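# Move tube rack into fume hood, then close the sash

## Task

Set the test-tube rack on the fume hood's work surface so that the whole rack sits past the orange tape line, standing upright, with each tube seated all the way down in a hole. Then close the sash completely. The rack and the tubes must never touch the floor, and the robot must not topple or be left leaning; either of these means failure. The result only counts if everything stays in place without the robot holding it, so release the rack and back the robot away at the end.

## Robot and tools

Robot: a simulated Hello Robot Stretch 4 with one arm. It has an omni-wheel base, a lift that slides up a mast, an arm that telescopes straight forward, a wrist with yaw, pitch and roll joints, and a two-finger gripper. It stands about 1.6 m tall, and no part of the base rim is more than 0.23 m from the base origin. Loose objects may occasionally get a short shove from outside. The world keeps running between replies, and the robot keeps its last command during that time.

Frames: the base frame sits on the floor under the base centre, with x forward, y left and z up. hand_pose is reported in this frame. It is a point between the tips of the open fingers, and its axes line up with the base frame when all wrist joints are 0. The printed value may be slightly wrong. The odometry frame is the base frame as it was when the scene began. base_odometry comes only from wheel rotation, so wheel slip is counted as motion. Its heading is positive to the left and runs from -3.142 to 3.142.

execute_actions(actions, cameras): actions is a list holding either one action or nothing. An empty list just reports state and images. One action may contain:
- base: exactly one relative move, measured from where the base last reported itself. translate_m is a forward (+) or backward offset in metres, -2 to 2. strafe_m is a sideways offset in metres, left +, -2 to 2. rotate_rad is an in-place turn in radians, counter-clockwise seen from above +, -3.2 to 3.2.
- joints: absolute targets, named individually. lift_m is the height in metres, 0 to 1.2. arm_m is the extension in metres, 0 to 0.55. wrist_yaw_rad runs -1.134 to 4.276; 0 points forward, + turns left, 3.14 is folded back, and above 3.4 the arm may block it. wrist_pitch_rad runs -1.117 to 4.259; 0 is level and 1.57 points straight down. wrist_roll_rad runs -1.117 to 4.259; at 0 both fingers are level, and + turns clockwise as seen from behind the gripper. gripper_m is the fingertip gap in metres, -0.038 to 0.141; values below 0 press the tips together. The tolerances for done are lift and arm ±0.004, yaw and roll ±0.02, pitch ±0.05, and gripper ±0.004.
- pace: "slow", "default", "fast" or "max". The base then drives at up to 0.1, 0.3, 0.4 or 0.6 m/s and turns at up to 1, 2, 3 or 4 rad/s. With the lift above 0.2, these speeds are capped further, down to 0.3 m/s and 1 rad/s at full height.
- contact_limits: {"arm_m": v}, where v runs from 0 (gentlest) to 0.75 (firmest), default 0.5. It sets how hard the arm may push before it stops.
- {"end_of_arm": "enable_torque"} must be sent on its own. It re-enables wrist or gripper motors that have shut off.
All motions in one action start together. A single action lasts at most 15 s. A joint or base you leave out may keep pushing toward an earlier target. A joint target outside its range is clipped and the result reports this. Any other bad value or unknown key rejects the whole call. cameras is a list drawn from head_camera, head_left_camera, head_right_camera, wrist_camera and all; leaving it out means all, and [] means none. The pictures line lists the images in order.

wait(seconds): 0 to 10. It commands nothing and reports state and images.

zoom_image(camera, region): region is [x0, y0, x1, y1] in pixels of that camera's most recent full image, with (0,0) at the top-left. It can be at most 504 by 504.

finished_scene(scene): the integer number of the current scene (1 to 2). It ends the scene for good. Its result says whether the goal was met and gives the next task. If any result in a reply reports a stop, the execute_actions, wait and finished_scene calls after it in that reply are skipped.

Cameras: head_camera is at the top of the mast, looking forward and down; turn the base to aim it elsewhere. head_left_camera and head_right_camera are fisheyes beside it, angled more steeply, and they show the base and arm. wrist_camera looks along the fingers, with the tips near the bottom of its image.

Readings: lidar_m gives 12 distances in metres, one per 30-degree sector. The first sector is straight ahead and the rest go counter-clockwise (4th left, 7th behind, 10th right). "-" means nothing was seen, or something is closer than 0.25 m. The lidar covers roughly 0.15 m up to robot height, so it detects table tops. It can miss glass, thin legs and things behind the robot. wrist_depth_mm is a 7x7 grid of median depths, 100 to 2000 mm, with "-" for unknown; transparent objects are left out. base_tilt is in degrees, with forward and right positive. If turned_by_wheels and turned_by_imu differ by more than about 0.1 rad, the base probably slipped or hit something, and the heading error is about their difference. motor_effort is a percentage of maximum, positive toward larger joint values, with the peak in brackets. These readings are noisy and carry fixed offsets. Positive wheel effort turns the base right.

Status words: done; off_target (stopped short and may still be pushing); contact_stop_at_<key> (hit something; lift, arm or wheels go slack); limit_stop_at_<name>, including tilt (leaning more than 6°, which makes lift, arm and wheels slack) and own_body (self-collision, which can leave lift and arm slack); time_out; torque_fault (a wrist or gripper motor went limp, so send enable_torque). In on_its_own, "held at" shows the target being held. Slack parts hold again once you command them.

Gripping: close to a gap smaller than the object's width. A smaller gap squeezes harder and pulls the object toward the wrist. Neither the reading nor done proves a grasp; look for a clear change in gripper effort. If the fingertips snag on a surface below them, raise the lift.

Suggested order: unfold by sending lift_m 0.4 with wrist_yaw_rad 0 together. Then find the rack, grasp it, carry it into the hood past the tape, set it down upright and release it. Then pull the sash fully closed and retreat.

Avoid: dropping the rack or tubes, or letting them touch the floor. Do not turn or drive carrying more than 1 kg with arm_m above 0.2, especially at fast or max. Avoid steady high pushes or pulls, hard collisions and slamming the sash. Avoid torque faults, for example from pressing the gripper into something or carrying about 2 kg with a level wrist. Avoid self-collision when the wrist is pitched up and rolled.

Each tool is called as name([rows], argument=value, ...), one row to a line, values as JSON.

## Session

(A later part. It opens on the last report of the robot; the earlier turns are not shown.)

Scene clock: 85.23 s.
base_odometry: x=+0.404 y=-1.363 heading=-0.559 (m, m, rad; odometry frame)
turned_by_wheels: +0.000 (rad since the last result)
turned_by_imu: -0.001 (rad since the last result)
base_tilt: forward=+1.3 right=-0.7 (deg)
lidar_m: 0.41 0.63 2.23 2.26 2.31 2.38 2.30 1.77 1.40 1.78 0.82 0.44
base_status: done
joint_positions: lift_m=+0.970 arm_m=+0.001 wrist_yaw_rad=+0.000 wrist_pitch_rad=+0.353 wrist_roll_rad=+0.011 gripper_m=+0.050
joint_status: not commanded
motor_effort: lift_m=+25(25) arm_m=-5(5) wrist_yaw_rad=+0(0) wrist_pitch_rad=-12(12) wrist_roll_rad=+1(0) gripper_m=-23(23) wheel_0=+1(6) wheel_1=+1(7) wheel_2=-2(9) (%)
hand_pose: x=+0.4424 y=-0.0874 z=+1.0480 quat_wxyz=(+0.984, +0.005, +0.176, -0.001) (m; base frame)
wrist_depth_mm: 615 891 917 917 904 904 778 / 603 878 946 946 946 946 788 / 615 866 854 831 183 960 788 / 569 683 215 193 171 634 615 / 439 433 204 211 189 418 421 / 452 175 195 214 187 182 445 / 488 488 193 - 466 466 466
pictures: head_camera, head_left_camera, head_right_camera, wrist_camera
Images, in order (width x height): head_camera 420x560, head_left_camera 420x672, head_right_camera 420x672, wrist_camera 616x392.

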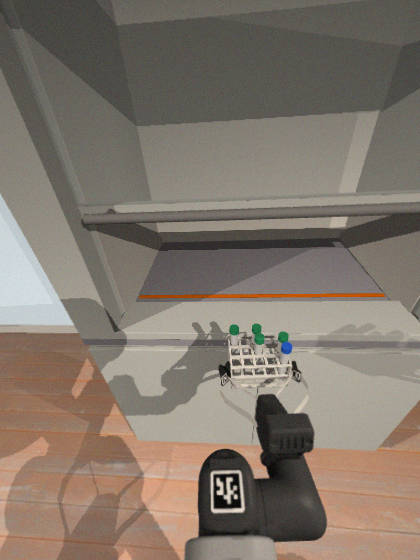

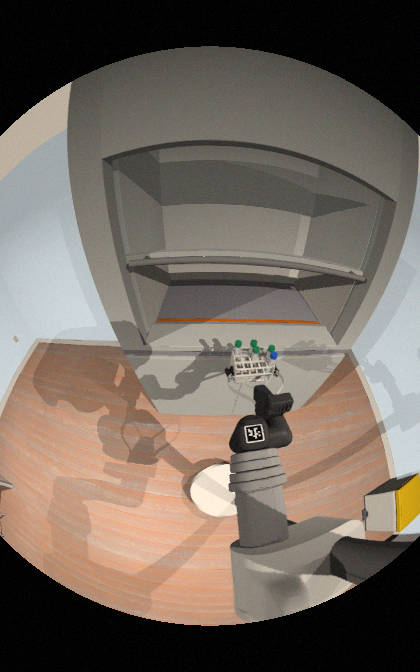

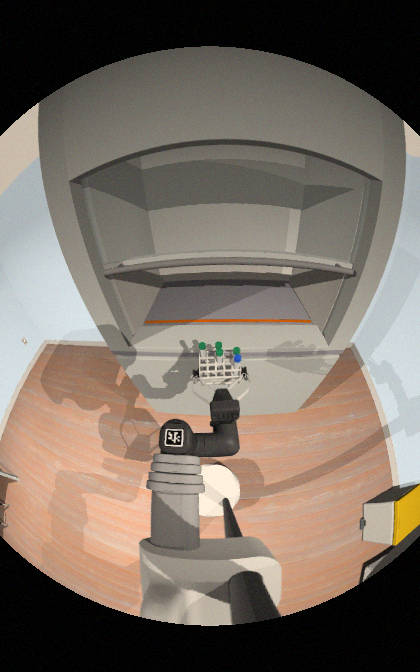

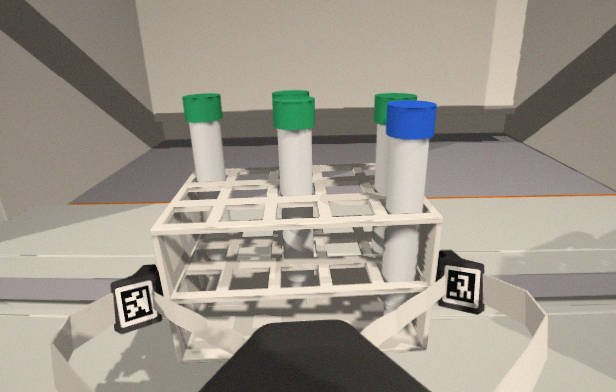

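execute_actions([
  {"base":{"translate_m":0.15},"joints":{"lift_m":0.95,"arm_m":0.15},"pace":"slow","contact_limits":{"arm_m":0.2}},
], cameras=["wrist_camera","head_camera"])

Scene clock: 91.07 s.
base_odometry: x=+0.531 y=-1.443 heading=-0.559 (m, m, rad; odometry frame)
turned_by_wheels: +0.000 (rad since the last result)
turned_by_imu: +0.000 (rad since the last result)
base_tilt: forward=+1.3 right=-0.6 (deg)
lidar_m: 0.43 0.48 1.99 2.44 2.33 2.51 2.44 1.87 1.47 1.79 0.61 0.46
base_status: done
joint_positions: lift_m=+0.950 arm_m=+0.149 wrist_yaw_rad=+0.000 wrist_pitch_rad=+0.353 wrist_roll_rad=+0.011 gripper_m=+0.050
joint_status: all done
motor_effort: lift_m=+16(22) arm_m=+5(5) wrist_yaw_rad=+1(0) wrist_pitch_rad=-12(11) wrist_roll_rad=+1(2) gripper_m=-23(24) wheel_0=+3(5) wheel_1=+3(6) wheel_2=-2(9) (%)
contact_limits: arm_m 0.2
hand_pose: x=+0.5907 y=-0.0874 z=+1.0288 quat_wxyz=(+0.984, +0.005, +0.176, -0.001) (m; base frame)
wrist_depth_mm: 585 661 654 654 640 647 634 / 580 699 691 676 676 676 668 / 591 732 715 707 183 741 715 / 569 621 216 193 171 574 574 / 455 430 204 209 189 427 424 / 355 175 194 215 187 182 336 / 251 252 193 - 241 250 239
pictures: head_camera, wrist_camera
Images, in order (width x height): head_camera 420x560, wrist_camera 616x392.

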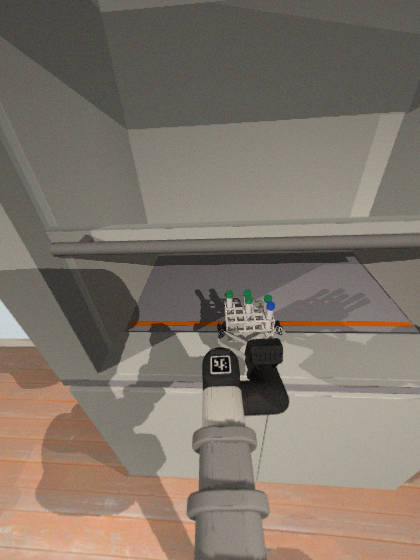

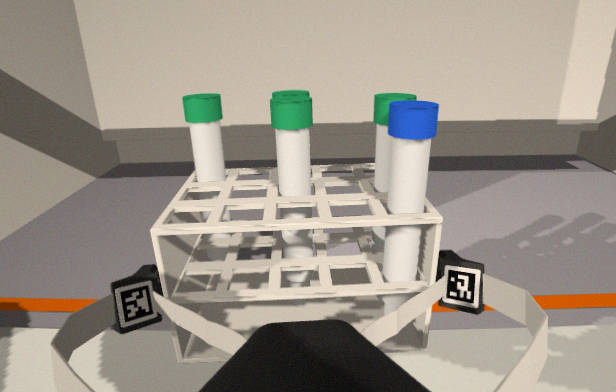

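execute_actions([
  {"joints":{"arm_m":0.38},"contact_limits":{"arm_m":0.2}},
], cameras=["wrist_camera","head_camera"])

execute_actions([
  {"joints":{"lift_m":0.89},"pace":"slow"},
], cameras=["wrist_camera"])

Scene clock: 95.07 s.
base_odometry: x=+0.531 y=-1.443 heading=-0.559 (m, m, rad; odometry frame)
turned_by_wheels: +0.000 (rad since the last result)
turned_by_imu: +0.000 (rad since the last result)
base_tilt: forward=+1.3 right=-0.7 (deg)
lidar_m: 0.43 0.47 1.99 2.42 2.31 2.52 2.45 1.86 1.45 1.79 0.63 0.45
base_status: not commanded
joint_positions: lift_m=+0.950 arm_m=+0.379 wrist_yaw_rad=+0.000 wrist_pitch_rad=+0.353 wrist_roll_rad=+0.011 gripper_m=+0.050
joint_status: all done
motor_effort: lift_m=+16(16) arm_m=+5(7) wrist_yaw_rad=+0(0) wrist_pitch_rad=-11(11) wrist_roll_rad=+2(0) gripper_m=-23(22) wheel_0=+2(2) wheel_1=+3(3) wheel_2=-2(2) (%)
contact_limits: arm_m 0.2
hand_pose: x=+0.8207 y=-0.0874 z=+1.0288 quat_wxyz=(+0.984, +0.005, +0.176, -0.001) (m; base frame)
wrist_depth_mm: 449 445 445 442 439 439 436 / 477 469 466 466 462 459 459 / 504 500 488 480 183 488 480 / 539 569 216 193 172 559 549 / 455 430 204 211 189 427 418 / 355 175 195 214 187 182 336 / 287 290 192 - 277 287 271
pictures: head_camera, wrist_camera
Images, in order (width x height): head_camera 420x560, wrist_camera 616x392.

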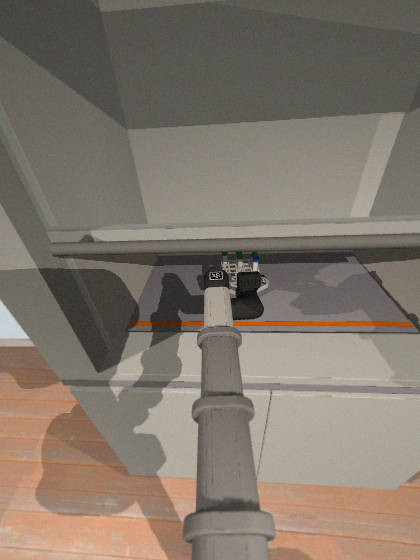

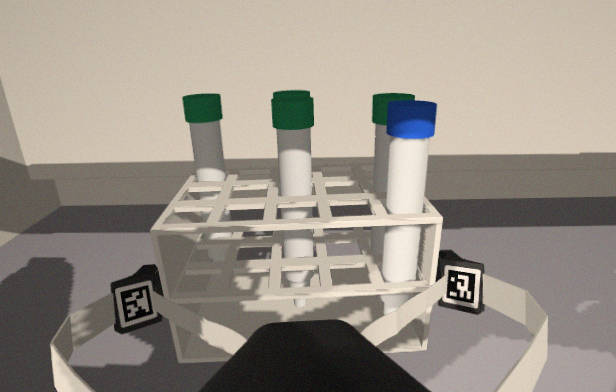

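Scene clock: 96.43 s.
base_odometry: x=+0.531 y=-1.443 heading=-0.559 (m, m, rad; odometry frame)
turned_by_wheels: +0.000 (rad since the last result)
turned_by_imu: +0.000 (rad since the last result)
base_tilt: forward=+1.3 right=-0.6 (deg)
lidar_m: 0.42 0.50 2.01 2.44 2.33 2.53 2.46 1.84 1.44 1.78 0.63 0.44
base_status: not commanded
joint_positions: lift_m=+0.890 arm_m=+0.379 wrist_yaw_rad=+0.000 wrist_pitch_rad=+0.353 wrist_roll_rad=+0.011 gripper_m=+0.050
joint_status: all done
motor_effort: lift_m=+16(16) arm_m=+5(5) wrist_yaw_rad=-1(1) wrist_pitch_rad=-11(11) wrist_roll_rad=+2(2) gripper_m=-23(23) wheel_0=+2(2) wheel_1=+3(3) wheel_2=-2(2) (%)
hand_pose: x=+0.8207 y=-0.0874 z=+0.9688 quat_wxyz=(+0.984, +0.005, +0.176, -0.001) (m; base frame)
wrist_depth_mm: 449 449 449 442 442 439 433 / 473 473 462 466 459 459 455 / 517 549 484 484 182 535 525 / 466 455 217 193 171 427 418 / 336 315 202 211 188 314 309 / 262 175 195 214 187 182 246 / 213 213 193 - 204 212 197
pictures: wrist_camera
Images, in order (width x height): wrist_camera 616x392.

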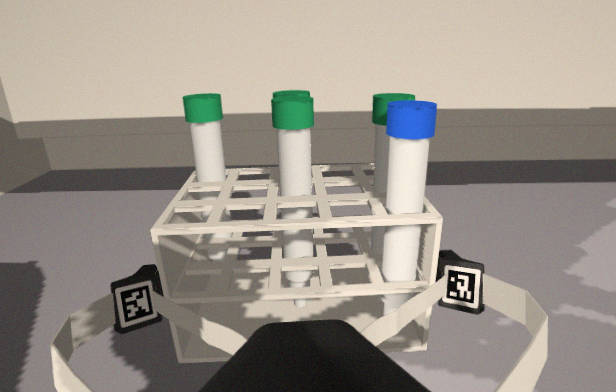

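execute_actions([
  {"joints":{"lift_m":0.877,"gripper_m":0.08},"pace":"slow"},
], cameras=[])

execute_actions([
  {"joints":{"gripper_m":0.141}},
], cameras=["wrist_camera"])

execute_actions([
  {"joints":{"arm_m":0.28}},
], cameras=["wrist_camera"])

Scene clock: 100.87 s.
base_odometry: x=+0.531 y=-1.443 heading=-0.559 (m, m, rad; odometry frame)
turned_by_wheels: +0.000 (rad since the last result)
turned_by_imu: +0.000 (rad since the last result)
base_tilt: forward=+1.3 right=-0.7 (deg)
lidar_m: 0.43 0.48 2.02 2.43 2.35 2.52 2.46 1.88 1.46 1.79 0.64 0.45
base_status: not commanded
joint_positions: lift_m=+0.877 arm_m=+0.379 wrist_yaw_rad=+0.000 wrist_pitch_rad=+0.353 wrist_roll_rad=+0.011 gripper_m=+0.080
joint_status: all done
motor_effort: lift_m=+16(14) arm_m=+5(5) wrist_yaw_rad=+0(0) wrist_pitch_rad=-11(11) wrist_roll_rad=-1(0) gripper_m=-19(21) wheel_0=+2(2) wheel_1=+3(3) wheel_2=-2(2) (%)
hand_pose: x=+0.8207 y=-0.0874 z=+0.9558 quat_wxyz=(+0.984, +0.005, +0.176, -0.001) (m; base frame)
wrist_depth_mm: 449 449 442 439 439 439 433 / 473 473 469 462 462 462 459 / 549 539 530 484 198 525 525 / 430 421 223 202 184 389 387 / 310 306 222 224 193 289 286 / 240 185 191 221 194 212 228 / 201 197 196 - 199 190 192
pictures: none
No camera images: the call's "cameras" was empty. Leave "cameras" out to get every camera's image.

Scene clock: 102.50 s.
base_odometry: x=+0.531 y=-1.443 heading=-0.559 (m, m, rad; odometry frame)
turned_by_wheels: +0.000 (rad since the last result)
turned_by_imu: +0.000 (rad since the last result)
base_tilt: forward=+1.3 right=-0.6 (deg)
lidar_m: 0.44 0.48 2.01 2.42 2.34 2.49 2.46 1.85 1.43 1.80 0.63 0.45
base_status: not commanded
joint_positions: lift_m=+0.877 arm_m=+0.379 wrist_yaw_rad=+0.000 wrist_pitch_rad=+0.351 wrist_roll_rad=+0.011 gripper_m=+0.141
joint_status: all done
motor_effort: lift_m=+16(16) arm_m=+5(5) wrist_yaw_rad=+1(2) wrist_pitch_rad=-7(12) wrist_roll_rad=+1(1) gripper_m=+0(18) wheel_0=+2(2) wheel_1=+3(3) wheel_2=-2(2) (%)
hand_pose: x=+0.8209 y=-0.0875 z=+0.9562 quat_wxyz=(+0.985, +0.005, +0.175, -0.001) (m; base frame)
wrist_depth_mm: 452 449 442 442 442 436 439 / 477 473 462 466 466 459 455 / 530 544 539 480 212 521 530 / 433 427 231 216 209 394 389 / 310 307 226 229 208 277 289 / 242 223 215 169 216 222 230 / 201 199 204 - 201 191 192
pictures: wrist_camera
Images, in order (width x height): wrist_camera 616x392.

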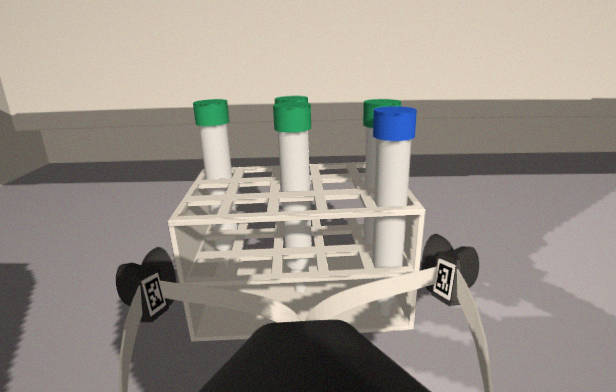

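Scene clock: 103.77 s.
base_odometry: x=+0.531 y=-1.443 heading=-0.559 (m, m, rad; odometry frame)
turned_by_wheels: +0.000 (rad since the last result)
turned_by_imu: +0.000 (rad since the last result)
base_tilt: forward=+1.2 right=-0.6 (deg)
lidar_m: 0.45 0.47 2.01 2.42 2.33 2.49 2.44 1.85 1.46 1.77 0.64 0.46
base_status: not commanded
joint_positions: lift_m=+0.877 arm_m=+0.281 wrist_yaw_rad=+0.000 wrist_pitch_rad=+0.352 wrist_roll_rad=+0.011 gripper_m=+0.141
joint_status: all done
motor_effort: lift_m=+16(16) arm_m=-5(7) wrist_yaw_rad=+0(0) wrist_pitch_rad=-6(7) wrist_roll_rad=+1(1) gripper_m=+1(1) wheel_0=+2(3) wheel_1=+3(3) wheel_2=-2(2) (%)
hand_pose: x=+0.7226 y=-0.0874 z=+0.9562 quat_wxyz=(+0.985, +0.005, +0.175, -0.001) (m; base frame)
wrist_depth_mm: 539 544 530 530 521 525 521 / 559 559 559 549 544 559 549 / 564 627 591 324 559 615 603 / 436 427 357 349 375 394 392 / 312 310 303 301 297 278 289 / 243 223 222 169 225 222 230 / 202 198 205 - 200 191 191
pictures: wrist_camera
Images, in order (width x height): wrist_camera 616x392.

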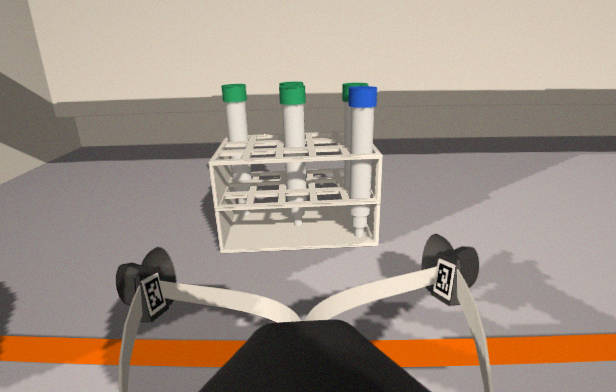

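execute_actions([
  {"base":{"translate_m":-0.2},"joints":{"arm_m":0,"lift_m":0.92,"wrist_pitch_rad":0.2}},
], cameras=[])

execute_actions([
  {"joints":{"lift_m":1.1,"wrist_pitch_rad":0,"gripper_m":0.06}},
], cameras=["wrist_camera","head_camera"])

Scene clock: 107.97 s.
base_odometry: x=+0.361 y=-1.337 heading=-0.559 (m, m, rad; odometry frame)
turned_by_wheels: +0.000 (rad since the last result)
turned_by_imu: +0.000 (rad since the last result)
base_tilt: forward=+1.3 right=-0.7 (deg)
lidar_m: 0.64 0.71 2.34 2.23 2.30 2.30 2.27 1.76 1.38 1.77 0.88 0.68
base_status: done
joint_positions: lift_m=+0.920 arm_m=+0.001 wrist_yaw_rad=+0.000 wrist_pitch_rad=+0.202 wrist_roll_rad=+0.011 gripper_m=+0.141
joint_status: all done
motor_effort: lift_m=+25(25) arm_m=-5(6) wrist_yaw_rad=+2(1) wrist_pitch_rad=-9(12) wrist_roll_rad=+0(1) gripper_m=+0(1) wheel_0=-3(6) wheel_1=-3(4) wheel_2=+0(12) (%)
hand_pose: x=+0.4544 y=-0.0875 z=+1.0399 quat_wxyz=(+0.995, +0.005, +0.101, -0.001) (m; base frame)
wrist_depth_mm: 615 878 976 991 960 960 768 / 615 891 1008 1025 1025 1008 778 / 621 891 1060 1042 1025 1042 778 / 609 842 946 778 866 820 723 / 508 496 484 477 462 445 442 / 477 466 459 169 466 462 459 / 492 488 480 - 473 469 466
pictures: none
No camera images: the call's "cameras" was empty. Leave "cameras" out to get every camera's image.

Scene clock: 109.80 s.
base_odometry: x=+0.361 y=-1.337 heading=-0.559 (m, m, rad; odometry frame)
turned_by_wheels: +0.000 (rad since the last result)
turned_by_imu: +0.000 (rad since the last result)
base_tilt: forward=+1.3 right=-0.6 (deg)
lidar_m: 0.65 0.69 2.31 2.27 2.29 2.32 2.24 1.74 1.36 1.75 0.89 0.67
base_status: not commanded
joint_positions: lift_m=+1.100 arm_m=+0.001 wrist_yaw_rad=+0.000 wrist_pitch_rad=+0.002 wrist_roll_rad=+0.011 gripper_m=+0.060
joint_status: all done
motor_effort: lift_m=+25(24) arm_m=-5(5) wrist_yaw_rad=+1(1) wrist_pitch_rad=-9(11) wrist_roll_rad=+1(0) gripper_m=-3(2) wheel_0=-3(3) wheel_1=-3(3) wheel_2=+0(1) (%)
hand_pose: x=+0.4603 y=-0.0875 z=+1.2771 quat_wxyz=(+1.000, +0.005, +0.001, +0.000) (m; base frame)
wrist_depth_mm: 621 904 1060 1042 1060 1008 778 / 615 904 1060 1060 1042 1042 778 / 621 891 1078 1042 1042 1042 750 / 539 504 1060 1060 1042 1042 759 / 609 878 1078 1078 1060 1025 798 / 597 809 198 1078 991 1042 809 / 591 750 891 - 854 788 759
pictures: head_camera, wrist_camera
Images, in order (width x height): head_camera 420x560, wrist_camera 616x392.

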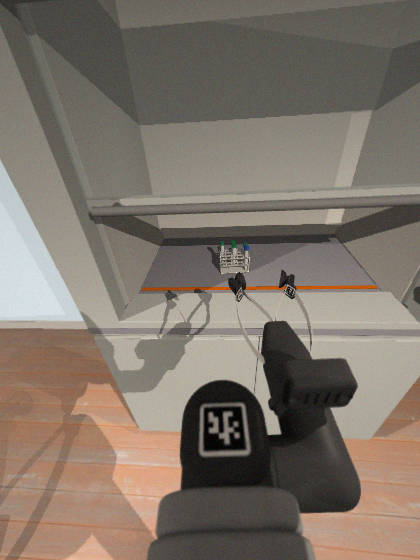

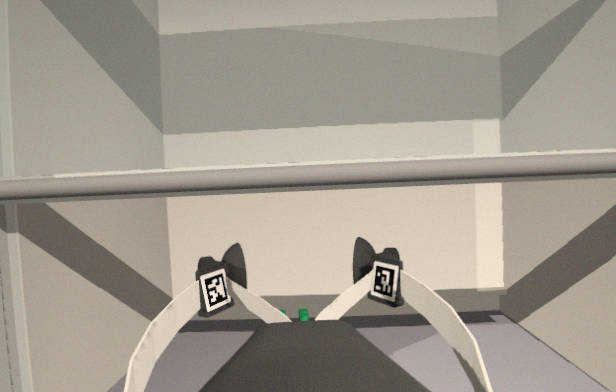

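execute_actions([
  {"joints":{"lift_m":1.155,"wrist_roll_rad":1.57,"arm_m":0.15,"gripper_m":0.07}},
], cameras=["wrist_camera","head_camera"])

Scene clock: 113.33 s.
base_odometry: x=+0.361 y=-1.337 heading=-0.559 (m, m, rad; odometry frame)
turned_by_wheels: +0.000 (rad since the last result)
turned_by_imu: +0.000 (rad since the last result)
base_tilt: forward=+1.3 right=-0.6 (deg)
lidar_m: 0.63 0.70 2.28 2.24 2.30 2.31 2.25 1.72 1.37 1.77 0.89 0.64
base_status: not commanded
joint_positions: lift_m=+1.155 arm_m=+0.149 wrist_yaw_rad=+0.000 wrist_pitch_rad=+0.002 wrist_roll_rad=+1.570 gripper_m=+0.070
joint_status: all done
motor_effort: lift_m=+25(27) arm_m=+5(4) wrist_yaw_rad=+1(1) wrist_pitch_rad=-8(10) wrist_roll_rad=+1(6) gripper_m=-2(1) wheel_0=-3(3) wheel_1=-3(3) wheel_2=+1(1) (%)
hand_pose: x=+0.6085 y=-0.0874 z=+1.3322 quat_wxyz=(+0.707, +0.707, +0.001, -0.001) (m; base frame)
wrist_depth_mm: 866 866 878 866 891 778 549 / 866 878 878 904 904 798 564 / 891 891 917 338 917 798 564 / 904 917 917 343 931 661 564 / 917 917 917 917 931 768 580 / 917 946 202 303 960 768 574 / 904 866 946 - 931 741 574
pictures: head_camera, wrist_camera
Images, in order (width x height): head_camera 420x560, wrist_camera 616x392.

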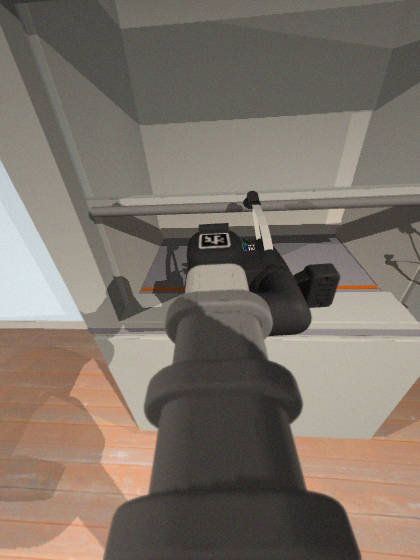

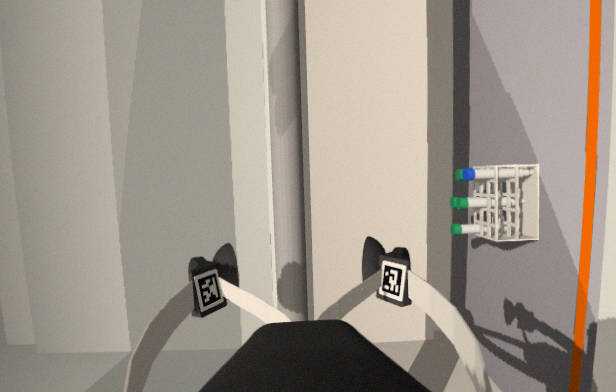

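execute_actions([
  {"joints":{"lift_m":1.163,"arm_m":0.235},"contact_limits":{"arm_m":0.15}},
], cameras=["wrist_camera","head_camera"])

execute_actions([
  {"joints":{"gripper_m":0.0}},
], cameras=["wrist_camera"])

execute_actions([
  {"joints":{"lift_m":1.08},"pace":"slow"},
], cameras=["wrist_camera"])

Scene clock: 118.87 s.
base_odometry: x=+0.361 y=-1.337 heading=-0.559 (m, m, rad; odometry frame)
turned_by_wheels: +0.000 (rad since the last result)
turned_by_imu: +0.000 (rad since the last result)
base_tilt: forward=+1.3 right=-0.6 (deg)
lidar_m: 0.66 0.69 2.32 2.26 2.32 2.29 2.25 1.74 1.36 1.78 0.86 0.67
base_status: not commanded
joint_positions: lift_m=+1.163 arm_m=+0.234 wrist_yaw_rad=+0.000 wrist_pitch_rad=+0.002 wrist_roll_rad=+1.570 gripper_m=+0.070
joint_status: all done
motor_effort: lift_m=+25(26) arm_m=+5(5) wrist_yaw_rad=+1(3) wrist_pitch_rad=-9(9) wrist_roll_rad=+1(2) gripper_m=+0(2) wheel_0=-3(3) wheel_1=-3(3) wheel_2=+0(0) (%)
contact_limits: arm_m 0.15
hand_pose: x=+0.6935 y=-0.0874 z=+1.3402 quat_wxyz=(+0.707, +0.707, +0.001, -0.001) (m; base frame)
wrist_depth_mm: 778 778 788 206 798 798 559 / 788 798 798 250 820 809 569 / 798 809 809 253 820 820 574 / 820 831 831 257 854 831 554 / 831 831 842 220 854 831 580 / 854 842 202 214 866 778 580 / 878 854 878 - 878 741 585
pictures: head_camera, wrist_camera
Images, in order (width x height): head_camera 420x560, wrist_camera 616x392.

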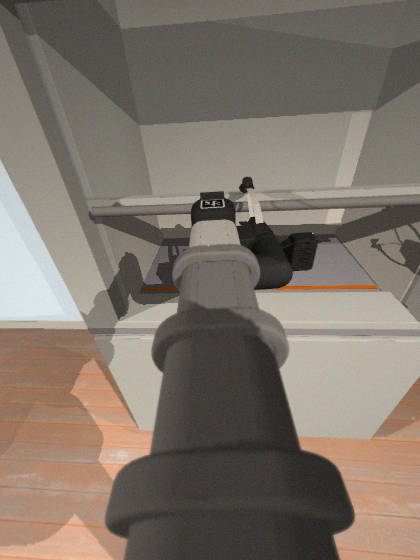

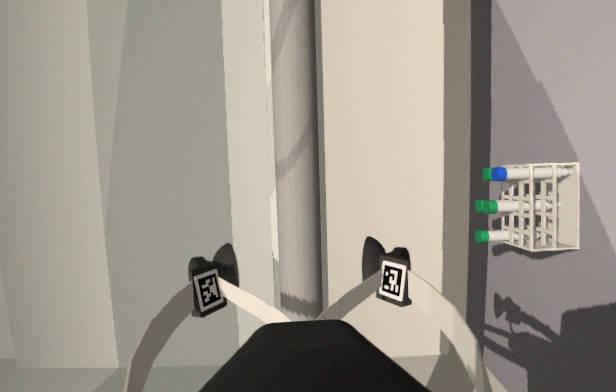

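Scene clock: 120.37 s.
base_odometry: x=+0.361 y=-1.337 heading=-0.559 (m, m, rad; odometry frame)
turned_by_wheels: +0.000 (rad since the last result)
turned_by_imu: +0.000 (rad since the last result)
base_tilt: forward=+1.3 right=-0.7 (deg)
lidar_m: 0.64 0.71 2.30 2.28 2.31 2.30 2.26 1.77 1.36 1.77 0.87 0.66
base_status: not commanded
joint_positions: lift_m=+1.163 arm_m=+0.235 wrist_yaw_rad=+0.002 wrist_pitch_rad=+0.002 wrist_roll_rad=+1.570 gripper_m=+0.000
joint_status: all done
motor_effort: lift_m=+25(25) arm_m=+2(5) wrist_yaw_rad=-6(5) wrist_pitch_rad=-8(9) wrist_roll_rad=+0(0) gripper_m=-15(15) wheel_0=-3(3) wheel_1=-3(3) wheel_2=+1(1) (%)
hand_pose: x=+0.6942 y=-0.0868 z=+1.3402 quat_wxyz=(+0.707, +0.707, +0.002, +0.000) (m; base frame)
wrist_depth_mm: 768 788 788 204 798 798 569 / 798 809 798 248 809 809 569 / 798 809 820 254 831 831 569 / 831 820 831 255 842 831 549 / 831 842 842 216 854 831 580 / 831 842 187 213 193 741 585 / 842 854 891 - 878 741 591
pictures: wrist_camera
Images, in order (width x height): wrist_camera 616x392.

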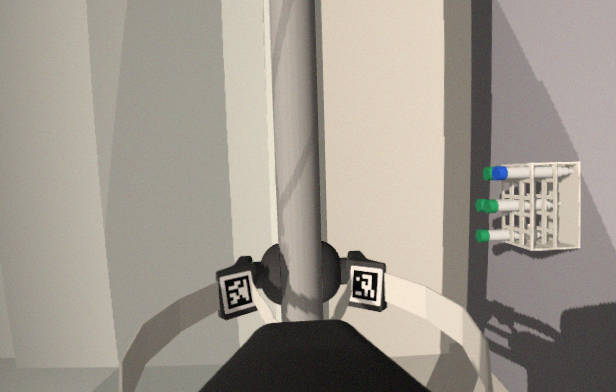

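Scene clock: 121.90 s.
base_odometry: x=+0.361 y=-1.337 heading=-0.559 (m, m, rad; odometry frame)
turned_by_wheels: +0.000 (rad since the last result)
turned_by_imu: +0.000 (rad since the last result)
base_tilt: forward=+1.2 right=-0.7 (deg)
lidar_m: 0.63 0.70 2.31 2.26 2.30 2.31 2.24 1.77 1.39 1.78 0.90 0.67
base_status: not commanded
joint_positions: lift_m=+1.098 arm_m=+0.235 wrist_yaw_rad=-0.002 wrist_pitch_rad=-0.025 wrist_roll_rad=+1.570 gripper_m=+0.000
joint_status: lift_m contact_stop (moved -0.064 of -0.083)
on_its_own: lift_m is slack since a contact_stop (your +1.080 is given up); wrist_pitch_rad is at rest, and its effort (+69) is outside its rest range (-23 to +23)
motor_effort: lift_m=+16(27) arm_m=+2(2) wrist_yaw_rad=+6(5) wrist_pitch_rad=+69(95) wrist_roll_rad=+4(1) gripper_m=-13(20) wheel_0=-1(3) wheel_1=-1(3) wheel_2=-1(0) (%)
hand_pose: x=+0.6938 y=-0.0879 z=+1.2836 quat_wxyz=(+0.707, +0.707, -0.009, +0.008) (m; base frame)
wrist_depth_mm: 798 798 208 798 788 759 517 / 820 820 208 820 820 759 530 / 842 831 210 820 820 778 535 / 842 842 831 831 831 580 530 / 866 854 213 266 842 788 521 / 866 175 202 212 187 741 544 / 854 904 878 - 878 691 539
pictures: wrist_camera
Images, in order (width x height): wrist_camera 616x392.

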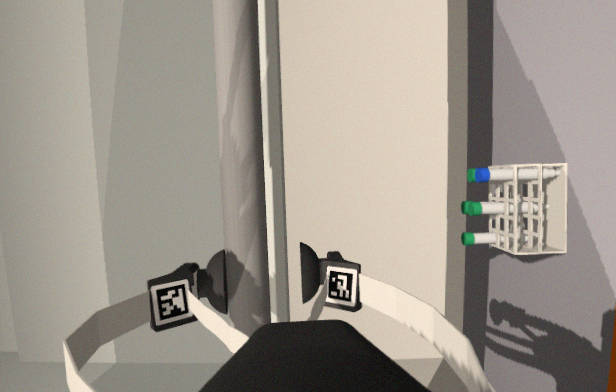

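execute_actions([
  {"joints":{"lift_m":1.06},"pace":"slow"},
], cameras=["wrist_camera"])

Scene clock: 129.87 s.
base_odometry: x=+0.361 y=-1.337 heading=-0.559 (m, m, rad; odometry frame)
turned_by_wheels: +0.000 (rad since the last result)
turned_by_imu: +0.000 (rad since the last result)
base_tilt: forward=+1.2 right=-0.7 (deg)
lidar_m: 0.65 0.71 2.31 2.26 2.29 2.31 2.25 1.76 1.37 1.77 0.89 0.66
base_status: not commanded
joint_positions: lift_m=+1.083 arm_m=+0.235 wrist_yaw_rad=-0.002 wrist_pitch_rad=-0.025 wrist_roll_rad=+1.570 gripper_m=+0.000
joint_status: lift_m contact_stop (moved -0.015 of -0.038)
on_its_own: lift_m is slack since a contact_stop (your +1.060 is given up); wrist_pitch_rad is at rest, and its effort (+70) is outside its rest range (-23 to +23)
motor_effort: lift_m=+16(20) arm_m=+2(2) wrist_yaw_rad=+8(8) wrist_pitch_rad=+70(98) wrist_roll_rad=+0(0) gripper_m=-14(20) wheel_0=+0(1) wheel_1=-1(1) wheel_2=-1(1) (%)
hand_pose: x=+0.6937 y=-0.0881 z=+1.2682 quat_wxyz=(+0.707, +0.707, -0.010, +0.008) (m; base frame)
wrist_depth_mm: 820 798 249 788 798 732 500 / 809 809 212 809 820 732 504 / 831 831 212 809 820 741 512 / 854 842 216 831 831 564 512 / 854 842 216 268 854 699 517 / 904 173 204 211 187 715 521 / 878 866 878 - 891 668 517
pictures: wrist_camera
Images, in order (width x height): wrist_camera 616x392.

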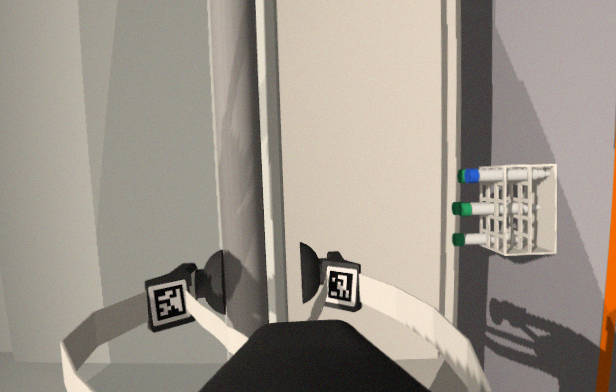

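execute_actions([
  {"joints":{"lift_m":1.115,"gripper_m":0.07}},
], cameras=[])

execute_actions([
  {"joints":{"arm_m":0.1}},
], cameras=[])

execute_actions([
  {"joints":{"lift_m":1.2,"gripper_m":0.0,"wrist_roll_rad":0,"wrist_yaw_rad":1.57,"wrist_pitch_rad":-0.1}},
], cameras=[])

execute_actions([
  {"joints":{"arm_m":0.36},"contact_limits":{"arm_m":0.15}},
])

Scene clock: 136.43 s.
base_odometry: x=+0.361 y=-1.337 heading=-0.559 (m, m, rad; odometry frame)
turned_by_wheels: +0.000 (rad since the last result)
turned_by_imu: +0.000 (rad since the last result)
base_tilt: forward=+1.3 right=-0.6 (deg)
lidar_m: 0.64 0.68 2.30 2.27 2.29 2.33 2.25 1.76 1.36 1.78 0.90 0.66
base_status: not commanded
joint_positions: lift_m=+1.115 arm_m=+0.235 wrist_yaw_rad=+0.000 wrist_pitch_rad=+0.002 wrist_roll_rad=+1.570 gripper_m=+0.070
joint_status: all done
motor_effort: lift_m=+20(20) arm_m=+2(2) wrist_yaw_rad=+1(8) wrist_pitch_rad=-6(42) wrist_roll_rad=+0(0) gripper_m=-1(10) wheel_0=-1(1) wheel_1=-1(1) wheel_2=-2(2) (%)
hand_pose: x=+0.6940 y=-0.0875 z=+1.2928 quat_wxyz=(+0.707, +0.707, +0.000, -0.001) (m; base frame)
wrist_depth_mm: 778 798 788 778 798 707 496 / 798 788 788 809 820 715 504 / 798 798 809 831 831 723 508 / 809 820 831 842 854 580 517 / 842 842 263 854 854 691 517 / 854 854 202 216 866 699 521 / 854 854 878 - 878 683 521
pictures: none
No camera images: the call's "cameras" was empty. Leave "cameras" out to get every camera's image.

Scene clock: 137.87 s.
base_odometry: x=+0.361 y=-1.337 heading=-0.559 (m, m, rad; odometry frame)
turned_by_wheels: +0.000 (rad since the last result)
turned_by_imu: +0.000 (rad since the last result)
base_tilt: forward=+1.3 right=-0.6 (deg)
lidar_m: 0.65 0.69 2.29 2.26 2.33 2.32 2.26 1.73 1.37 1.77 0.86 0.65
base_status: not commanded
joint_positions: lift_m=+1.115 arm_m=+0.101 wrist_yaw_rad=+0.000 wrist_pitch_rad=+0.002 wrist_roll_rad=+1.570 gripper_m=+0.070
joint_status: all done
motor_effort: lift_m=+20(20) arm_m=-5(6) wrist_yaw_rad=+1(2) wrist_pitch_rad=-7(8) wrist_roll_rad=-1(2) gripper_m=-1(1) wheel_0=+0(1) wheel_1=-1(1) wheel_2=-2(2) (%)
hand_pose: x=+0.5603 y=-0.0874 z=+1.2927 quat_wxyz=(+0.707, +0.707, +0.001, -0.001) (m; base frame)
wrist_depth_mm: 904 917 917 931 946 707 459 / 904 917 931 946 931 723 462 / 931 946 946 960 960 723 469 / 946 946 960 976 976 683 469 / 960 960 960 991 991 732 473 / 976 991 202 351 1008 683 473 / 931 878 946 - 931 668 477
pictures: none
No camera images: the call's "cameras" was empty. Leave "cameras" out to get every camera's image.

Scene clock: 139.37 s.
base_odometry: x=+0.361 y=-1.337 heading=-0.559 (m, m, rad; odometry frame)
turned_by_wheels: +0.000 (rad since the last result)
turned_by_imu: +0.000 (rad since the last result)
base_tilt: forward=+1.3 right=-0.7 (deg)
lidar_m: 0.64 0.70 2.30 2.25 2.31 2.31 2.26 1.76 1.39 1.77 0.89 0.68
base_status: not commanded
joint_positions: lift_m=+1.200 arm_m=+0.101 wrist_yaw_rad=+1.570 wrist_pitch_rad=-0.098 wrist_roll_rad=+0.000 gripper_m=+0.000
joint_status: all done
motor_effort: lift_m=+25(27) arm_m=-5(5) wrist_yaw_rad=+1(9) wrist_pitch_rad=-7(12) wrist_roll_rad=-2(7) gripper_m=-5(3) wheel_0=-1(1) wheel_1=-1(1) wheel_2=-2(2) (%)
hand_pose: x=+0.3595 y=+0.2870 z=+1.4060 quat_wxyz=(+0.707, +0.035, -0.034, +0.706) (m; base frame)
wrist_depth_mm: 1808 1863 1921 1921 1863 - 1708 / - - - - - - 1808 / - - - - - - 1808 / - - - - - - 1808 / - - - - - - 1808 / - - 186 193 188 - 1808 / - - - - - - 1808
pictures: none
No camera images: the call's "cameras" was empty. Leave "cameras" out to get every camera's image.

Scene clock: 141.27 s.
base_odometry: x=+0.361 y=-1.337 heading=-0.559 (m, m, rad; odometry frame)
turned_by_wheels: +0.000 (rad since the last result)
turned_by_imu: +0.000 (rad since the last result)
base_tilt: forward=+1.3 right=-0.7 (deg)
lidar_m: 0.62 0.71 2.29 2.25 2.30 2.32 2.26 1.75 1.37 1.77 0.89 0.67
base_status: not commanded
joint_positions: lift_m=+1.200 arm_m=+0.359 wrist_yaw_rad=+1.570 wrist_pitch_rad=-0.098 wrist_roll_rad=+0.000 gripper_m=+0.000
joint_status: all done
motor_effort: lift_m=+25(25) arm_m=+5(4) wrist_yaw_rad=+1(1) wrist_pitch_rad=-8(10) wrist_roll_rad=+0(0) gripper_m=-4(4) wheel_0=-1(0) wheel_1=-1(1) wheel_2=-2(2) (%)
contact_limits: arm_m 0.15
hand_pose: x=+0.6177 y=+0.2870 z=+1.4060 quat_wxyz=(+0.707, +0.035, -0.035, +0.706) (m; base frame)
wrist_depth_mm: 1756 1863 1921 1983 300 298 289 / - - - - 296 294 286 / - - - - 293 298 285 / - - - - 291 290 283 / - - - - 291 287 277 / - - 186 194 188 290 274 / - - - - 281 271 273
pictures: head_camera, head_left_camera, head_right_camera, wrist_camera
Images, in order (width x height): head_camera 420x560, head_left_camera 420x672, head_right_camera 420x672, wrist_camera 616x392.

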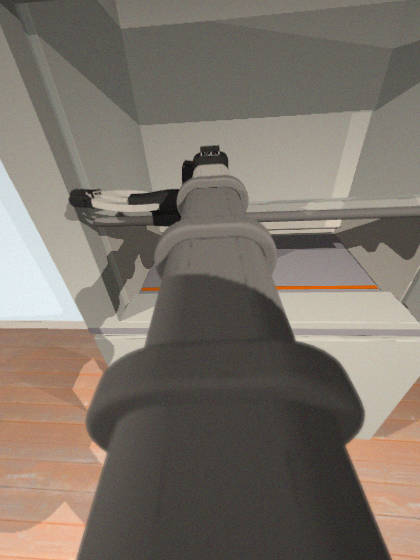

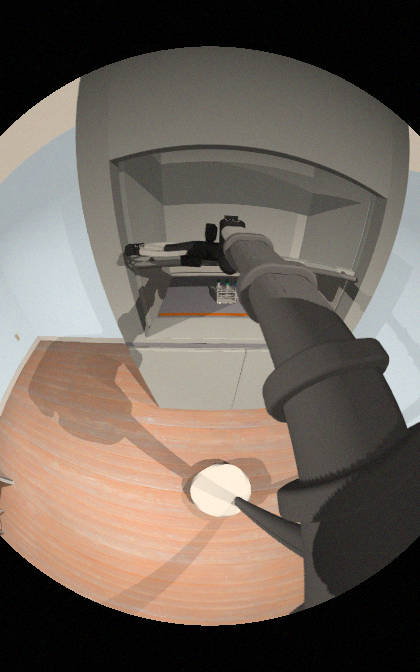

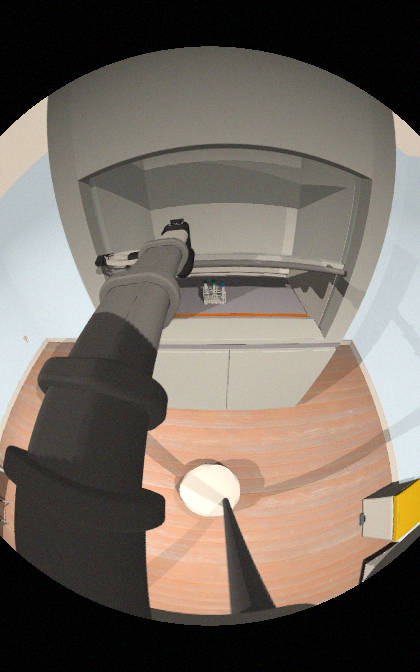

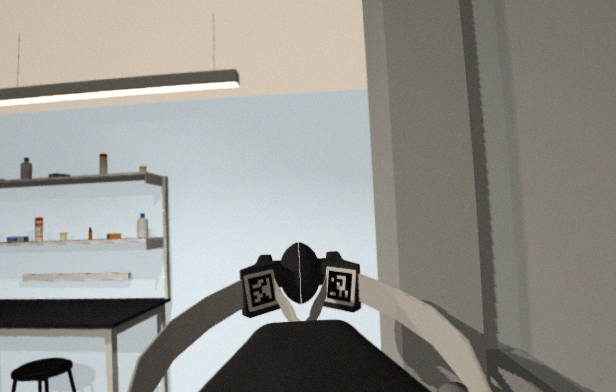

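execute_actions([
  {"base":{"strafe_m":-0.12},"joints":{"wrist_yaw_rad":1.95}},
], cameras=[])

execute_actions([
  {"joints":{"arm_m":0.46},"contact_limits":{"arm_m":0.1},"pace":"slow"},
], cameras=["head_camera","head_right_camera"])

Scene clock: 146.23 s.
base_odometry: x=+0.298 y=-1.438 heading=-0.559 (m, m, rad; odometry frame)
turned_by_wheels: +0.000 (rad since the last result)
turned_by_imu: +0.000 (rad since the last result)
base_tilt: forward=+1.3 right=-0.6 (deg)
lidar_m: 0.63 0.67 2.28 2.38 2.47 2.32 2.26 1.63 1.28 1.65 0.90 0.66
base_status: done
joint_positions: lift_m=+1.200 arm_m=+0.359 wrist_yaw_rad=+1.950 wrist_pitch_rad=-0.098 wrist_roll_rad=+0.000 gripper_m=+0.000
joint_status: all done
motor_effort: lift_m=+25(25) arm_m=+5(5) wrist_yaw_rad=+1(7) wrist_pitch_rad=-8(8) wrist_roll_rad=-1(2) gripper_m=-4(3) wheel_0=+0(10) wheel_1=-1(10) wheel_2=+0(1) (%)
hand_pose: x=+0.5050 y=+0.2991 z=+1.4060 quat_wxyz=(+0.561, +0.040, -0.027, +0.827) (m; base frame)
wrist_depth_mm: 1863 1756 1808 1983 1921 - 338 / - - - - - - 342 / - - - - - - 364 / - - - - - - 387 / - - - - - - - / - - 186 193 188 - - / - - - - - - -
pictures: none
No camera images: the call's "cameras" was empty. Leave "cameras" out to get every camera's image.

Scene clock: 148.50 s.
base_odometry: x=+0.298 y=-1.438 heading=-0.559 (m, m, rad; odometry frame)
turned_by_wheels: +0.000 (rad since the last result)
turned_by_imu: +0.000 (rad since the last result)
base_tilt: forward=+1.3 right=-0.7 (deg)
lidar_m: 0.62 0.70 2.29 2.37 2.47 2.33 2.25 1.63 1.25 1.66 0.87 0.67
base_status: not commanded
joint_positions: lift_m=+1.200 arm_m=+0.456 wrist_yaw_rad=+1.951 wrist_pitch_rad=-0.098 wrist_roll_rad=+0.000 gripper_m=+0.000
joint_status: arm_m contact_stop (moved +0.097 of +0.101)
on_its_own: arm_m is slack since a contact_stop (your +0.460 is given up)
motor_effort: lift_m=+25(24) arm_m=+0(10) wrist_yaw_rad=-2(6) wrist_pitch_rad=-8(9) wrist_roll_rad=-2(1) gripper_m=-3(5) wheel_0=+1(1) wheel_1=+0(2) wheel_2=-5(6) (%)
contact_limits: arm_m 0.1
hand_pose: x=+0.6013 y=+0.2990 z=+1.4060 quat_wxyz=(+0.560, +0.040, -0.027, +0.827) (m; base frame)
wrist_depth_mm: 1863 1756 1808 1921 1921 351 330 / - - - - - 349 336 / - - - - - 345 334 / - - - - - 345 330 / - - - - - 342 330 / - - 186 193 188 338 327 / - - - - - 315 298
pictures: head_camera, head_right_camera
Images, in order (width x height): head_camera 420x560, head_right_camera 420x672.

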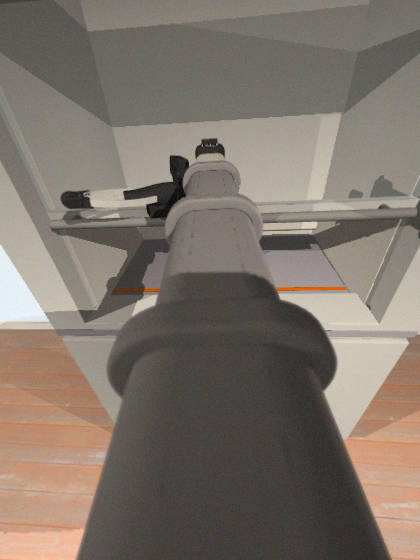

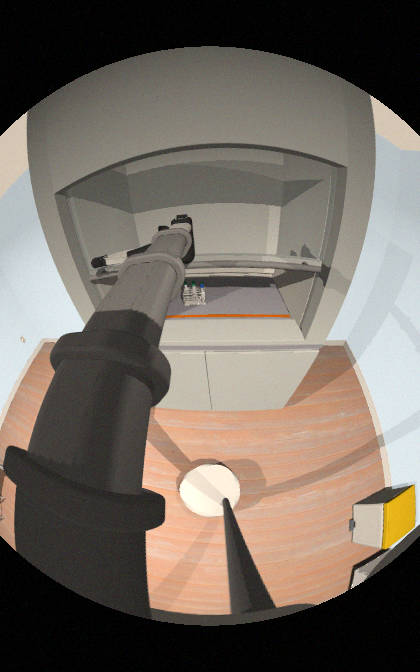

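Touching the glass. Back off slightly, then press down.

execute_actions([
  {"joints":{"arm_m":0.442,"lift_m":1.1},"pace":"slow"},
], cameras=["head_camera"])

Scene clock: 151.03 s.
base_odometry: x=+0.298 y=-1.438 heading=-0.559 (m, m, rad; odometry frame)
turned_by_wheels: +0.000 (rad since the last result)
turned_by_imu: +0.007 (rad since the last result)
base_tilt: forward=+1.2 right=-0.6 (deg)
lidar_m: 0.62 0.69 2.32 2.39 2.46 2.32 2.27 1.61 1.28 1.64 0.88 0.63
base_status: not commanded
joint_positions: lift_m=+1.171 arm_m=+0.443 wrist_yaw_rad=+1.957 wrist_pitch_rad=-0.100 wrist_roll_rad=+0.003 gripper_m=+0.000
joint_status: lift_m contact_stop (moved -0.029 of -0.100); the others done
on_its_own: lift_m is slack since a contact_stop (your +1.100 is given up); wrist_yaw_rad is at rest, and its effort (-18) is outside its rest range (-13 to +13)
motor_effort: lift_m=+18(25) arm_m=+2(7) wrist_yaw_rad=-18(24) wrist_pitch_rad=-2(23) wrist_roll_rad=-7(7) gripper_m=-5(4) wheel_0=+0(1) wheel_1=+2(2) wheel_2=-6(6) (%)
hand_pose: x=+0.5870 y=+0.2988 z=+1.3780 quat_wxyz=(+0.558, +0.042, -0.027, +0.829) (m; base frame)
wrist_depth_mm: 1863 1808 1921 1983 - 345 330 / - - - - - 343 327 / - - - - - 342 324 / - - - - - 340 322 / - - - - - 336 320 / - - 186 193 187 - 315 / - - - - - 324 238
pictures: head_camera
Images, in order (width x height): head_camera 420x560.

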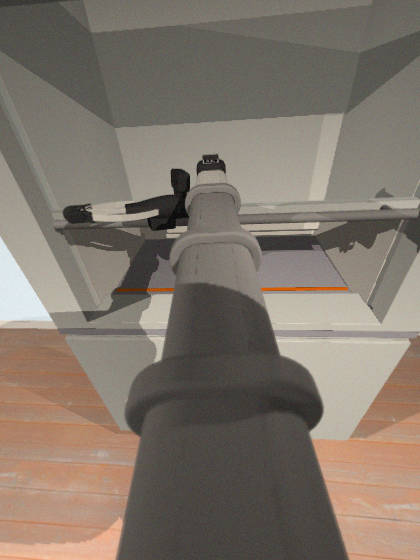

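execute_actions([
  {"joints":{"lift_m":1.1}},
], cameras=["head_camera"])

Scene clock: 152.77 s.
base_odometry: x=+0.298 y=-1.438 heading=-0.559 (m, m, rad; odometry frame)
turned_by_wheels: +0.000 (rad since the last result)
turned_by_imu: +0.001 (rad since the last result)
base_tilt: forward=+1.2 right=-0.6 (deg)
lidar_m: 0.62 0.69 2.32 2.39 2.44 2.31 2.26 1.63 1.28 1.65 0.90 0.66
base_status: not commanded
joint_positions: lift_m=+1.163 arm_m=+0.443 wrist_yaw_rad=+1.958 wrist_pitch_rad=-0.100 wrist_roll_rad=+0.003 gripper_m=+0.000
joint_status: lift_m contact_stop (moved -0.008 of -0.071)
on_its_own: lift_m is slack since a contact_stop (your +1.100 is given up); wrist_yaw_rad is at rest, and its effort (-24) is outside its rest range (-13 to +13)
motor_effort: lift_m=+20(18) arm_m=+1(1) wrist_yaw_rad=-24(24) wrist_pitch_rad=+0(4) wrist_roll_rad=-9(8) gripper_m=-4(5) wheel_0=+1(0) wheel_1=+2(2) wheel_2=-5(6) (%)
hand_pose: x=+0.5865 y=+0.2988 z=+1.3699 quat_wxyz=(+0.557, +0.042, -0.027, +0.829) (m; base frame)
wrist_depth_mm: 1863 1921 1863 - - 343 329 / - - - - - 342 324 / - - - - - 340 324 / - - - - - 340 322 / - - - - - 336 317 / - - 186 193 187 - 314 / - - - - - 322 239
pictures: head_camera
Images, in order (width x height): head_camera 420x560.

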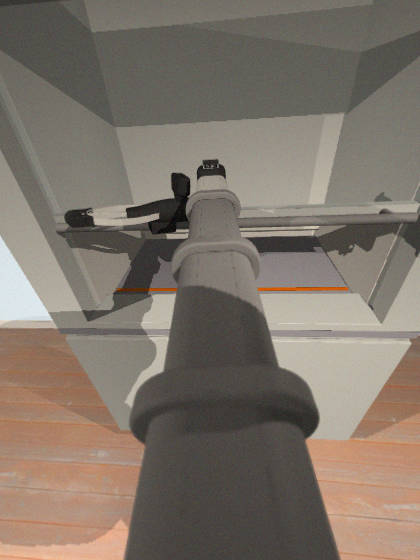

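execute_actions([
  {"joints":{"lift_m":1.0},"pace":"max"},
], cameras=["head_camera"])

Scene clock: 157.93 s.
base_odometry: x=+0.298 y=-1.438 heading=-0.559 (m, m, rad; odometry frame)
turned_by_wheels: +0.000 (rad since the last result)
turned_by_imu: +0.002 (rad since the last result)
base_tilt: forward=+1.3 right=-0.6 (deg)
lidar_m: 0.63 0.68 2.34 2.38 2.44 2.32 2.27 1.62 1.25 1.65 0.87 0.65
base_status: not commanded
joint_positions: lift_m=+1.145 arm_m=+0.443 wrist_yaw_rad=+1.954 wrist_pitch_rad=-0.100 wrist_roll_rad=+0.001 gripper_m=+0.000
joint_status: lift_m contact_stop (moved -0.018 of -0.163)
on_its_own: lift_m is slack since a contact_stop (your +1.000 is given up)
motor_effort: lift_m=+20(20) arm_m=+3(3) wrist_yaw_rad=-12(33) wrist_pitch_rad=-1(7) wrist_roll_rad=-4(10) gripper_m=-5(4) wheel_0=+2(1) wheel_1=+2(2) wheel_2=-6(6) (%)
hand_pose: x=+0.5874 y=+0.2989 z=+1.3519 quat_wxyz=(+0.559, +0.042, -0.027, +0.828) (m; base frame)
wrist_depth_mm: 1921 1863 - - - 342 325 / - - - - - 342 324 / - - - - - 336 320 / - - - - - 334 320 / - - - - - 334 319 / - - 186 193 187 330 309 / - - - - - 301 256
pictures: head_camera
Images, in order (width x height): head_camera 420x560.

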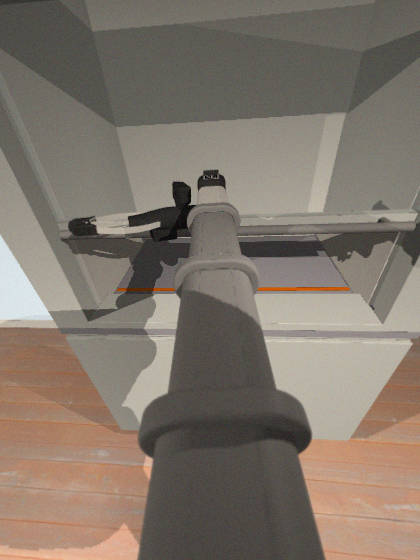

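execute_actions([
  {"joints":{"lift_m":1.13},"pace":"max"},
], cameras=[])

execute_actions([
  {"joints":{"lift_m":1.115},"pace":"max"},
], cameras=[])

Scene clock: 161.20 s.
base_odometry: x=+0.298 y=-1.438 heading=-0.559 (m, m, rad; odometry frame)
turned_by_wheels: +0.000 (rad since the last result)
turned_by_imu: +0.002 (rad since the last result)
base_tilt: forward=+1.2 right=-0.6 (deg)
lidar_m: 0.64 0.69 2.30 2.39 2.46 2.32 2.26 1.63 1.25 1.66 0.89 0.65
base_status: not commanded
joint_positions: lift_m=+1.135 arm_m=+0.443 wrist_yaw_rad=+1.955 wrist_pitch_rad=-0.101 wrist_roll_rad=+0.002 gripper_m=+0.000
joint_status: lift_m contact_stop (moved -0.010 of -0.015)
on_its_own: lift_m is slack since a contact_stop (your +1.130 is given up)
motor_effort: lift_m=+18(16) arm_m=+4(3) wrist_yaw_rad=-13(22) wrist_pitch_rad=+0(3) wrist_roll_rad=-5(3) gripper_m=-4(4) wheel_0=+1(1) wheel_1=+1(2) wheel_2=-5(6) (%)
hand_pose: x=+0.5872 y=+0.2989 z=+1.3424 quat_wxyz=(+0.558, +0.042, -0.028, +0.828) (m; base frame)
wrist_depth_mm: - 1921 - - - 342 325 / - - - - - 340 322 / - - - - - 338 320 / - - - - - 336 319 / - - - - - 332 314 / - - 185 194 187 - 309 / - - - - - 319 251
pictures: none
No camera images: the call's "cameras" was empty. Leave "cameras" out to get every camera's image.

not run: a stop came earlier in this reply.

execute_actions([
  {"joints":{"lift_m":1.135,"wrist_pitch_rad":0.3}},
], cameras=["head_camera"])

Scene clock: 165.33 s.
base_odometry: x=+0.298 y=-1.438 heading=-0.559 (m, m, rad; odometry frame)
turned_by_wheels: +0.000 (rad since the last result)
turned_by_imu: +0.025 (rad since the last result)
base_tilt: forward=+1.2 right=-0.6 (deg)
lidar_m: 0.65 0.72 2.44 2.37 2.45 2.29 2.25 1.64 1.27 1.67 0.85 0.65
base_status: not commanded
joint_positions: lift_m=+1.136 arm_m=+0.443 wrist_yaw_rad=+1.953 wrist_pitch_rad=+0.299 wrist_roll_rad=+0.000 gripper_m=+0.000
joint_status: all done
motor_effort: lift_m=+10(19) arm_m=+3(3) wrist_yaw_rad=-8(35) wrist_pitch_rad=+1(13) wrist_roll_rad=+0(8) gripper_m=-5(4) wheel_0=+1(1) wheel_1=+3(5) wheel_2=-6(5) (%)
hand_pose: x=+0.5919 y=+0.2884 z=+1.2292 quat_wxyz=(+0.554, -0.123, +0.083, +0.819) (m; base frame)
wrist_depth_mm: - - - - - - 258 / - - - - - - 267 / - - - - - - 278 / - - - - - - 226 / - - - - - - 240 / - - 185 193 187 343 317 / 1863 1708 1863 - 1863 343 332
pictures: head_camera
Images, in order (width x height): head_camera 420x560.

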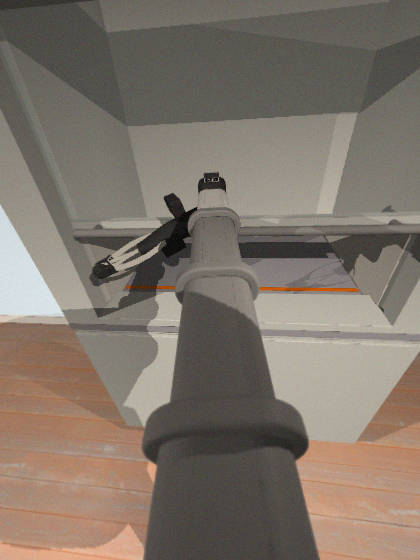

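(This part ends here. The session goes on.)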